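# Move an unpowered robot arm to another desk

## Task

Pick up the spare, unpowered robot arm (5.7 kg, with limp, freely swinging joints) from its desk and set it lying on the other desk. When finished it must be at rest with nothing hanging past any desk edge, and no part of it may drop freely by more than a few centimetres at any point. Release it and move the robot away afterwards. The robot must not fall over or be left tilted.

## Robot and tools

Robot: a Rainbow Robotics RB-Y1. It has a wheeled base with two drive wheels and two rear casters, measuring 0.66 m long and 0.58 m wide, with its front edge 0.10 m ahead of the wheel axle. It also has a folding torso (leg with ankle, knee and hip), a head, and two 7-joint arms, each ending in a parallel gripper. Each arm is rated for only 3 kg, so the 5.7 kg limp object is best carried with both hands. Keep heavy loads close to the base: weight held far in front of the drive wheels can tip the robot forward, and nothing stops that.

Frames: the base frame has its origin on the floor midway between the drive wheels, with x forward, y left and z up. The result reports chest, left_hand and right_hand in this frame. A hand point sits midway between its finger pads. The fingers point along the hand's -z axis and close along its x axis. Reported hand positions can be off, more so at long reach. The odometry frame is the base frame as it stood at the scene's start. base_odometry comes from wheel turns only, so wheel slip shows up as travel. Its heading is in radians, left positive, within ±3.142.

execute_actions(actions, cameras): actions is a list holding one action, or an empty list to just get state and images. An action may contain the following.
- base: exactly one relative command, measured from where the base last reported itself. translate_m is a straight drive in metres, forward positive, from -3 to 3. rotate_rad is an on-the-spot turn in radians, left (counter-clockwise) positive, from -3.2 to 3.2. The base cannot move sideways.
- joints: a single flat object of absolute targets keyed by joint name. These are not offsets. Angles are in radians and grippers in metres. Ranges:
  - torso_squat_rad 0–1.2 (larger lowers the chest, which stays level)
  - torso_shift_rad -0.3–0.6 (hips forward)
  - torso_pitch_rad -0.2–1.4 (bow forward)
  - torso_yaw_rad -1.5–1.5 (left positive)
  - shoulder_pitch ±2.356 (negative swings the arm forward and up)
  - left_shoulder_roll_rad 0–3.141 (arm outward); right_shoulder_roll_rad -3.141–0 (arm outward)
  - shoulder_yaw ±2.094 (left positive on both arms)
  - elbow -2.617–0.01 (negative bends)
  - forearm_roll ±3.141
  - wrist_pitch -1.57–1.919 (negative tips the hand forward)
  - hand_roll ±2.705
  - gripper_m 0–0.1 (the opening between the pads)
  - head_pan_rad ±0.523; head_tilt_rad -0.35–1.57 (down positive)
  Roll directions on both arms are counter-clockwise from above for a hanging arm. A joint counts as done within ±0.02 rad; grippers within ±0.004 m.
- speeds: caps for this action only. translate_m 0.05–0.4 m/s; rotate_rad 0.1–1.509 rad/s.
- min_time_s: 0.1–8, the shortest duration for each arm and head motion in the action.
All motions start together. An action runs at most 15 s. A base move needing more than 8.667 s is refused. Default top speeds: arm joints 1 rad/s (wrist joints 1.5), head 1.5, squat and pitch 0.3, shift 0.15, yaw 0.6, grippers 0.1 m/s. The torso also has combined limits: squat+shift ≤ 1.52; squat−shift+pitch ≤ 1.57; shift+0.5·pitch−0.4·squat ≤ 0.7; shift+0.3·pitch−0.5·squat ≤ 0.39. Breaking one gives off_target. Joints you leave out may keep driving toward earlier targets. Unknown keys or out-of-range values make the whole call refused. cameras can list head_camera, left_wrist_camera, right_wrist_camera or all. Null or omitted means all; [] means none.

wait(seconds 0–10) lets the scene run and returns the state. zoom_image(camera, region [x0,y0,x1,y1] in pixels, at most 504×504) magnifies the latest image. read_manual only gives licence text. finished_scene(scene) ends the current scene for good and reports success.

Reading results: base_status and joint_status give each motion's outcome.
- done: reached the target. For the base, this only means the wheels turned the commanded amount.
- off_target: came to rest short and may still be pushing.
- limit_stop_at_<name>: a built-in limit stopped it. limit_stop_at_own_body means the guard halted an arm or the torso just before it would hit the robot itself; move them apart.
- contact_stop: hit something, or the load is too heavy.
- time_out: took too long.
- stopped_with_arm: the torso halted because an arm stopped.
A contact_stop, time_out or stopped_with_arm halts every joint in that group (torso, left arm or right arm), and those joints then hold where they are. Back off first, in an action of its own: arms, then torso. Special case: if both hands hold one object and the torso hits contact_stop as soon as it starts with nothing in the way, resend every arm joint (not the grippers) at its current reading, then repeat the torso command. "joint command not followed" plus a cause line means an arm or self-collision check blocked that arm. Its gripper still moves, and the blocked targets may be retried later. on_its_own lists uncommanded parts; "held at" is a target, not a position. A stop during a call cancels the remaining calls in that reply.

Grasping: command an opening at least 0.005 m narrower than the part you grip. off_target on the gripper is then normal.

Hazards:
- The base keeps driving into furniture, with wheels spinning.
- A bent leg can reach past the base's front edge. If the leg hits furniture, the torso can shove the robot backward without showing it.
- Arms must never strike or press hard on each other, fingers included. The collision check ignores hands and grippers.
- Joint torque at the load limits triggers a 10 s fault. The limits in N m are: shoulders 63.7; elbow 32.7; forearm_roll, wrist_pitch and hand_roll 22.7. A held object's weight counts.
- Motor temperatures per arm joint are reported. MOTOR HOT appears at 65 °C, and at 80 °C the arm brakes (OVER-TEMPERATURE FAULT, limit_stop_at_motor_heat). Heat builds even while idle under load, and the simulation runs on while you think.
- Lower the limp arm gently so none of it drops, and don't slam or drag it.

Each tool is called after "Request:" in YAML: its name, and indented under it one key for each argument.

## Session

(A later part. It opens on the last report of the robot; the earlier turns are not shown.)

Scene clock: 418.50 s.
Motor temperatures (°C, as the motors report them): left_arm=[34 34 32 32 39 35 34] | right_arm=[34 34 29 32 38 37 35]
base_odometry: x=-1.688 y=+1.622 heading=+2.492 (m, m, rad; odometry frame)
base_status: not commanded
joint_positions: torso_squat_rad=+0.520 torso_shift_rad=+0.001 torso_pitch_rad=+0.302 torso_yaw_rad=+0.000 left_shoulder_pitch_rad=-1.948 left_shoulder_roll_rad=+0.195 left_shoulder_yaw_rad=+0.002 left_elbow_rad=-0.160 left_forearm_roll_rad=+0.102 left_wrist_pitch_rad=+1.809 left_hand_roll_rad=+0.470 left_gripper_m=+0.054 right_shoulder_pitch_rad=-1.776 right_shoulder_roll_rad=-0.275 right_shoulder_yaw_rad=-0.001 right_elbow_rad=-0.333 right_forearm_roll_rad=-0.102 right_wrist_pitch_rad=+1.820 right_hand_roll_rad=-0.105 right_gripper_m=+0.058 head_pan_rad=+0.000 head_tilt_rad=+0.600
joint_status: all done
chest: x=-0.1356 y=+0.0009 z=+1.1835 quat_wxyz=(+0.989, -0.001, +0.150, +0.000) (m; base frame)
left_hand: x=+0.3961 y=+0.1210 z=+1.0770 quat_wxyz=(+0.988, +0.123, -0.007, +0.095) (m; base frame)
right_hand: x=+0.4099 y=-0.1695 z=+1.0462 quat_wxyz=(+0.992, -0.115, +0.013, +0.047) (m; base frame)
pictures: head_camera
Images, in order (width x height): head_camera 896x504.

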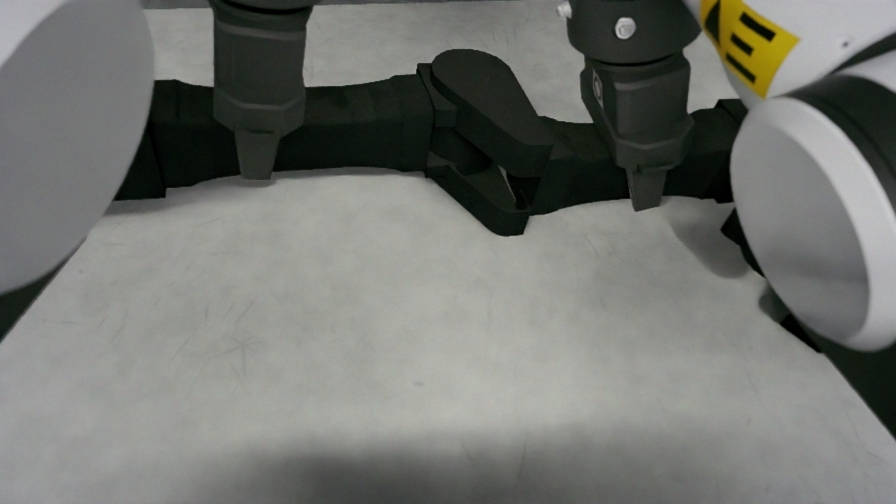

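Request:
execute_actions:
  actions:
    - {"joints": {"torso_squat_rad": 0.58}}
  cameras: ["head_camera"]

Scene clock: 422.40 s.
Motor temperatures (°C, as the motors report them): left_arm=[34 34 32 32 39 35 34] | right_arm=[34 34 29 32 38 37 34]
base_odometry: x=-1.688 y=+1.622 heading=+2.492 (m, m, rad; odometry frame)
base_status: not commanded
joint_positions: torso_squat_rad=+0.580 torso_shift_rad=+0.001 torso_pitch_rad=+0.302 torso_yaw_rad=+0.000 left_shoulder_pitch_rad=-1.948 left_shoulder_roll_rad=+0.195 left_shoulder_yaw_rad=+0.002 left_elbow_rad=-0.160 left_forearm_roll_rad=+0.102 left_wrist_pitch_rad=+1.809 left_hand_roll_rad=+0.470 left_gripper_m=+0.054 right_shoulder_pitch_rad=-1.776 right_shoulder_roll_rad=-0.275 right_shoulder_yaw_rad=-0.001 right_elbow_rad=-0.333 right_forearm_roll_rad=-0.102 right_wrist_pitch_rad=+1.820 right_hand_roll_rad=-0.105 right_gripper_m=+0.058 head_pan_rad=+0.000 head_tilt_rad=+0.600
joint_status: all done
chest: x=-0.1356 y=+0.0009 z=+1.1615 quat_wxyz=(+0.989, -0.001, +0.150, +0.000) (m; base frame)
left_hand: x=+0.3961 y=+0.1209 z=+1.0550 quat_wxyz=(+0.988, +0.123, -0.007, +0.095) (m; base frame)
right_hand: x=+0.4097 y=-0.1696 z=+1.0240 quat_wxyz=(+0.992, -0.115, +0.013, +0.047) (m; base frame)
pictures: head_camera
Images, in order (width x height): head_camera 896x504.

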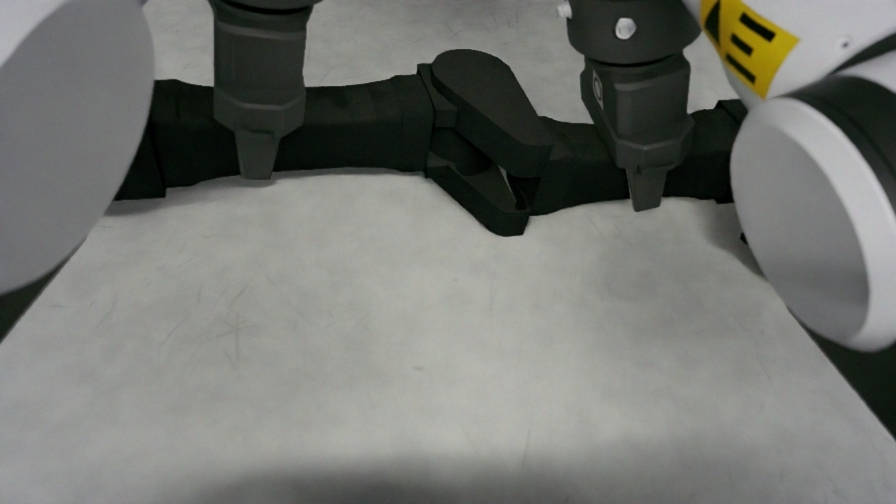

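Request:
execute_actions:
  actions:
    - {"joints": {"torso_squat_rad": 0.63}}
  cameras: ["head_camera"]

Scene clock: 426.70 s.
Motor temperatures (°C, as the motors report them): left_arm=[34 34 32 32 39 35 34] | right_arm=[34 34 29 32 38 37 34]
base_odometry: x=-1.688 y=+1.622 heading=+2.492 (m, m, rad; odometry frame)
base_status: not commanded
joint_positions: torso_squat_rad=+0.619 torso_shift_rad=-0.001 torso_pitch_rad=+0.298 torso_yaw_rad=+0.000 left_shoulder_pitch_rad=-1.948 left_shoulder_roll_rad=+0.196 left_shoulder_yaw_rad=+0.002 left_elbow_rad=-0.160 left_forearm_roll_rad=+0.102 left_wrist_pitch_rad=+1.809 left_hand_roll_rad=+0.470 left_gripper_m=+0.054 right_shoulder_pitch_rad=-1.783 right_shoulder_roll_rad=-0.277 right_shoulder_yaw_rad=-0.001 right_elbow_rad=-0.336 right_forearm_roll_rad=-0.101 right_wrist_pitch_rad=+1.820 right_hand_roll_rad=-0.105 right_gripper_m=+0.058 head_pan_rad=+0.000 head_tilt_rad=+0.600
joint_status: torso_squat_rad contact_stop (moved +0.040 of +0.050)
chest: x=-0.1375 y=+0.0011 z=+1.1463 quat_wxyz=(+0.989, -0.001, +0.149, +0.000) (m; base frame)
left_hand: x=+0.3949 y=+0.1215 z=+1.0420 quat_wxyz=(+0.988, +0.123, -0.009, +0.096) (m; base frame)
right_hand: x=+0.4104 y=-0.1694 z=+1.0155 quat_wxyz=(+0.992, -0.115, +0.006, +0.046) (m; base frame)
pictures: head_camera
Images, in order (width x height): head_camera 896x504.

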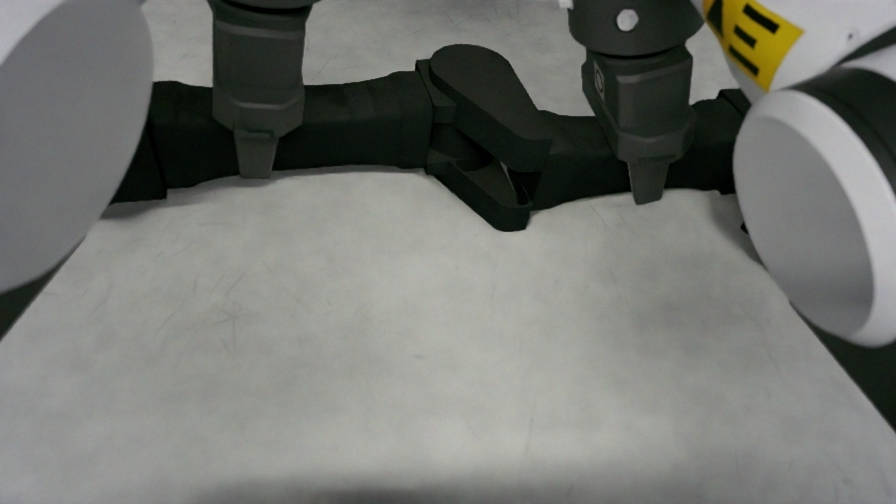

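Request:
execute_actions:
  actions:
    - {"joints": {"right_shoulder_pitch_rad": -1.79, "right_elbow_rad": -0.32}}
  cameras: []

Request:
execute_actions:
  actions:
    - {"joints": {"left_shoulder_pitch_rad": -1.90, "left_elbow_rad": -0.21}, "min_time_s": 2}
  cameras: ["head_camera"]

Scene clock: 432.67 s.
Motor temperatures (°C, as the motors report them): left_arm=[34 34 32 32 39 35 34] | right_arm=[34 34 29 32 37 37 34]
base_odometry: x=-1.688 y=+1.622 heading=+2.492 (m, m, rad; odometry frame)
base_status: not commanded
joint_positions: torso_squat_rad=+0.619 torso_shift_rad=+0.000 torso_pitch_rad=+0.299 torso_yaw_rad=+0.000 left_shoulder_pitch_rad=-1.949 left_shoulder_roll_rad=+0.196 left_shoulder_yaw_rad=+0.002 left_elbow_rad=-0.160 left_forearm_roll_rad=+0.101 left_wrist_pitch_rad=+1.810 left_hand_roll_rad=+0.470 left_gripper_m=+0.054 right_shoulder_pitch_rad=-1.793 right_shoulder_roll_rad=-0.277 right_shoulder_yaw_rad=-0.001 right_elbow_rad=-0.322 right_forearm_roll_rad=-0.101 right_wrist_pitch_rad=+1.820 right_hand_roll_rad=-0.105 right_gripper_m=+0.058 head_pan_rad=+0.000 head_tilt_rad=+0.600
joint_status: all done
chest: x=-0.1371 y=+0.0010 z=+1.1462 quat_wxyz=(+0.989, -0.001, +0.149, +0.000) (m; base frame)
left_hand: x=+0.3952 y=+0.1215 z=+1.0420 quat_wxyz=(+0.988, +0.123, -0.009, +0.096) (m; base frame)
right_hand: x=+0.4099 y=-0.1692 z=+1.0165 quat_wxyz=(+0.992, -0.116, +0.008, +0.046) (m; base frame)
pictures: none
No camera images: the call's "cameras" was empty. Leave "cameras" out to get every camera's image.

Scene clock: 434.83 s.
Motor temperatures (°C, as the motors report them): left_arm=[34 34 32 32 39 35 34] | right_arm=[34 34 29 32 37 37 34]
base_odometry: x=-1.688 y=+1.622 heading=+2.492 (m, m, rad; odometry frame)
base_status: not commanded
joint_positions: torso_squat_rad=+0.619 torso_shift_rad=+0.000 torso_pitch_rad=+0.299 torso_yaw_rad=+0.000 left_shoulder_pitch_rad=-1.920 left_shoulder_roll_rad=+0.196 left_shoulder_yaw_rad=+0.003 left_elbow_rad=-0.209 left_forearm_roll_rad=+0.102 left_wrist_pitch_rad=+1.811 left_hand_roll_rad=+0.470 left_gripper_m=+0.055 right_shoulder_pitch_rad=-1.791 right_shoulder_roll_rad=-0.278 right_shoulder_yaw_rad=-0.001 right_elbow_rad=-0.321 right_forearm_roll_rad=-0.101 right_wrist_pitch_rad=+1.820 right_hand_roll_rad=-0.105 right_gripper_m=+0.058 head_pan_rad=+0.000 head_tilt_rad=+0.600
joint_status: left_shoulder_pitch_rad contact_stop (moved +0.029 of +0.049); the others done
chest: x=-0.1372 y=+0.0009 z=+1.1462 quat_wxyz=(+0.989, -0.001, +0.149, +0.000) (m; base frame)
left_hand: x=+0.3996 y=+0.1197 z=+1.0392 quat_wxyz=(+0.989, +0.117, -0.016, +0.093) (m; base frame)
right_hand: x=+0.4094 y=-0.1703 z=+1.0159 quat_wxyz=(+0.992, -0.116, +0.010, +0.045) (m; base frame)
pictures: head_camera
Images, in order (width x height): head_camera 896x504.

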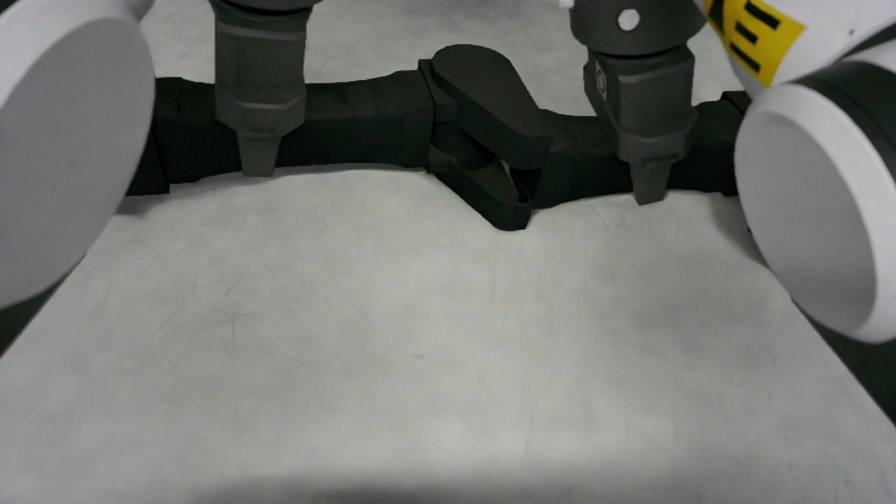

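Both sides are down. Release.

Request:
execute_actions:
  actions:
    - {"joints": {"left_gripper_m": 0.1, "right_gripper_m": 0.1}}
  cameras: ["head_camera"]

Request:
execute_actions:
  actions:
    - {"joints": {"torso_squat_rad": 0.2}}
  cameras: ["head_camera"]

Request:
execute_actions:
  actions:
    - {"base": {"translate_m": -0.9}, "joints": {"head_tilt_rad": 0.3}}
  cameras: ["head_camera"]

Scene clock: 441.40 s.
Motor temperatures (°C, as the motors report them): left_arm=[34 33 32 32 39 35 34] | right_arm=[34 34 29 32 37 37 35]
base_odometry: x=-1.688 y=+1.622 heading=+2.492 (m, m, rad; odometry frame)
base_status: not commanded
joint_positions: torso_squat_rad=+0.619 torso_shift_rad=+0.000 torso_pitch_rad=+0.299 torso_yaw_rad=+0.000 left_shoulder_pitch_rad=-1.920 left_shoulder_roll_rad=+0.196 left_shoulder_yaw_rad=+0.003 left_elbow_rad=-0.208 left_forearm_roll_rad=+0.102 left_wrist_pitch_rad=+1.811 left_hand_roll_rad=+0.470 left_gripper_m=+0.099 right_shoulder_pitch_rad=-1.790 right_shoulder_roll_rad=-0.280 right_shoulder_yaw_rad=+0.000 right_elbow_rad=-0.320 right_forearm_roll_rad=-0.100 right_wrist_pitch_rad=+1.820 right_hand_roll_rad=-0.105 right_gripper_m=+0.100 head_pan_rad=+0.000 head_tilt_rad=+0.600
joint_status: all done
chest: x=-0.1371 y=+0.0009 z=+1.1462 quat_wxyz=(+0.989, -0.001, +0.149, +0.000) (m; base frame)
left_hand: x=+0.3996 y=+0.1201 z=+1.0388 quat_wxyz=(+0.989, +0.117, -0.016, +0.094) (m; base frame)
right_hand: x=+0.4094 y=-0.1714 z=+1.0154 quat_wxyz=(+0.992, -0.117, +0.010, +0.044) (m; base frame)
pictures: head_camera
Images, in order (width x height): head_camera 896x504.

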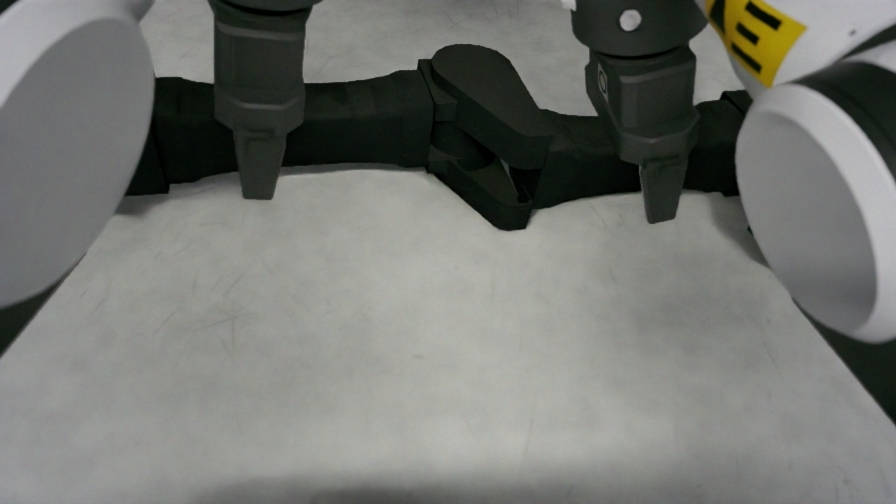

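Scene clock: 443.57 s.
Motor temperatures (°C, as the motors report them): left_arm=[34 33 32 32 38 35 34] | right_arm=[34 34 29 32 37 37 35]
base_odometry: x=-1.688 y=+1.622 heading=+2.492 (m, m, rad; odometry frame)
base_status: not commanded
joint_positions: torso_squat_rad=+0.200 torso_shift_rad=+0.000 torso_pitch_rad=+0.299 torso_yaw_rad=+0.000 left_shoulder_pitch_rad=-1.920 left_shoulder_roll_rad=+0.196 left_shoulder_yaw_rad=+0.003 left_elbow_rad=-0.208 left_forearm_roll_rad=+0.102 left_wrist_pitch_rad=+1.811 left_hand_roll_rad=+0.470 left_gripper_m=+0.099 right_shoulder_pitch_rad=-1.790 right_shoulder_roll_rad=-0.280 right_shoulder_yaw_rad=+0.000 right_elbow_rad=-0.320 right_forearm_roll_rad=-0.100 right_wrist_pitch_rad=+1.820 right_hand_roll_rad=-0.105 right_gripper_m=+0.100 head_pan_rad=+0.000 head_tilt_rad=+0.600
joint_status: all done
chest: x=-0.1370 y=+0.0010 z=+1.2622 quat_wxyz=(+0.989, -0.001, +0.149, +0.000) (m; base frame)
left_hand: x=+0.3996 y=+0.1203 z=+1.1546 quat_wxyz=(+0.989, +0.117, -0.015, +0.094) (m; base frame)
right_hand: x=+0.4094 y=-0.1714 z=+1.1312 quat_wxyz=(+0.992, -0.117, +0.010, +0.044) (m; base frame)
pictures: head_camera
Images, in order (width x height): head_camera 896x504.

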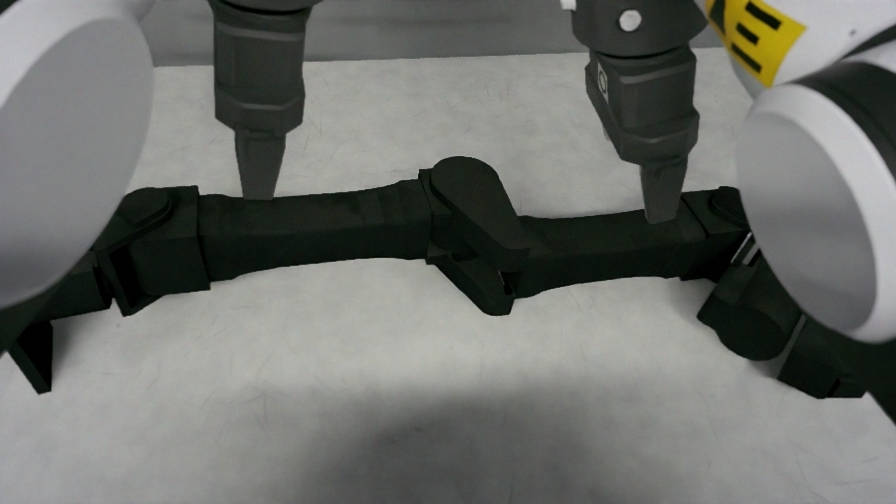

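Scene clock: 447.13 s.
Motor temperatures (°C, as the motors report them): left_arm=[34 33 32 32 38 35 34] | right_arm=[34 34 29 32 36 37 34]
base_odometry: x=-0.971 y=+1.078 heading=+2.492 (m, m, rad; odometry frame)
base_status: done
joint_positions: torso_squat_rad=+0.200 torso_shift_rad=+0.000 torso_pitch_rad=+0.299 torso_yaw_rad=+0.000 left_shoulder_pitch_rad=-1.920 left_shoulder_roll_rad=+0.196 left_shoulder_yaw_rad=+0.003 left_elbow_rad=-0.208 left_forearm_roll_rad=+0.102 left_wrist_pitch_rad=+1.811 left_hand_roll_rad=+0.470 left_gripper_m=+0.099 right_shoulder_pitch_rad=-1.790 right_shoulder_roll_rad=-0.280 right_shoulder_yaw_rad=+0.000 right_elbow_rad=-0.320 right_forearm_roll_rad=-0.100 right_wrist_pitch_rad=+1.820 right_hand_roll_rad=-0.105 right_gripper_m=+0.100 head_pan_rad=+0.000 head_tilt_rad=+0.300
joint_status: all done
chest: x=-0.1372 y=+0.0010 z=+1.2623 quat_wxyz=(+0.989, -0.001, +0.149, +0.000) (m; base frame)
left_hand: x=+0.3995 y=+0.1203 z=+1.1547 quat_wxyz=(+0.989, +0.117, -0.015, +0.094) (m; base frame)
right_hand: x=+0.4093 y=-0.1714 z=+1.1313 quat_wxyz=(+0.992, -0.117, +0.010, +0.044) (m; base frame)
pictures: head_camera
Images, in order (width x height): head_camera 896x504.

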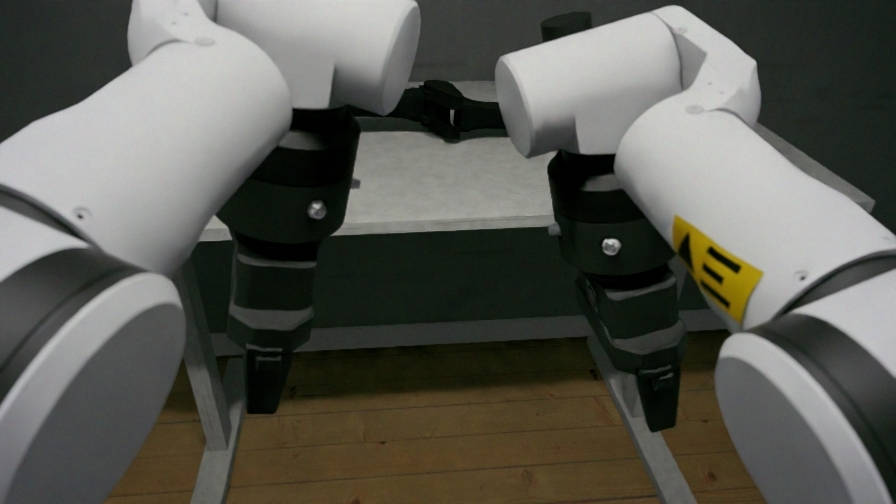

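Request:
execute_actions:
  actions:
    - {"joints": {"torso_pitch_rad": 0, "left_shoulder_pitch_rad": 0, "left_shoulder_roll_rad": 0.1, "left_elbow_rad": -0.2, "left_forearm_roll_rad": 0, "left_wrist_pitch_rad": 0, "left_hand_roll_rad": 0, "right_shoulder_pitch_rad": 0, "right_shoulder_roll_rad": -0.1, "right_elbow_rad": -0.2, "right_forearm_roll_rad": 0, "right_wrist_pitch_rad": 0, "right_hand_roll_rad": 0, "head_tilt_rad": 0.45}}
  cameras: ["head_camera"]

Scene clock: 455.67 s.
Motor temperatures (°C, as the motors report them): left_arm=[33 33 32 32 38 35 34] | right_arm=[33 34 29 32 36 37 34]
base_odometry: x=-0.971 y=+1.078 heading=+2.492 (m, m, rad; odometry frame)
base_status: not commanded
joint_positions: torso_squat_rad=+0.200 torso_shift_rad=+0.000 torso_pitch_rad=+0.000 torso_yaw_rad=+0.000 left_shoulder_pitch_rad=+0.000 left_shoulder_roll_rad=+0.100 left_shoulder_yaw_rad=+0.003 left_elbow_rad=-0.200 left_forearm_roll_rad=+0.000 left_wrist_pitch_rad=+0.000 left_hand_roll_rad=+0.000 left_gripper_m=+0.099 right_shoulder_pitch_rad=+0.000 right_shoulder_roll_rad=-0.100 right_shoulder_yaw_rad=+0.000 right_elbow_rad=-0.200 right_forearm_roll_rad=+0.000 right_wrist_pitch_rad=+0.000 right_hand_roll_rad=+0.000 right_gripper_m=+0.100 head_pan_rad=+0.000 head_tilt_rad=+0.450
joint_status: all done
chest: x=-0.2283 y=+0.0009 z=+1.2760 quat_wxyz=(+1.000, -0.001, +0.000, +0.000) (m; base frame)
left_hand: x=-0.1311 y=+0.2965 z=+0.6005 quat_wxyz=(+0.994, +0.049, -0.100, -0.004) (m; base frame)
right_hand: x=-0.1312 y=-0.2957 z=+0.6011 quat_wxyz=(+0.994, -0.050, -0.100, +0.005) (m; base frame)
pictures: head_camera
Images, in order (width x height): head_camera 896x504.

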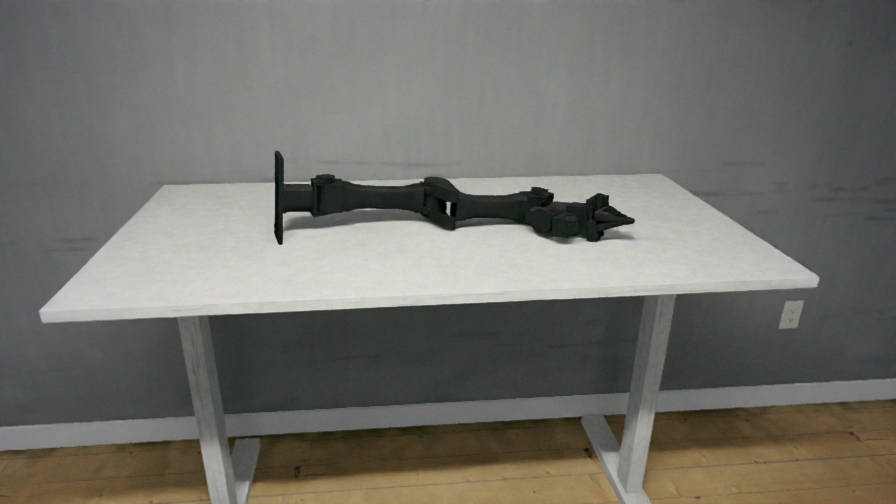

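Request:
finished_scene:
  scene: 1

The scene is finished: the task was done.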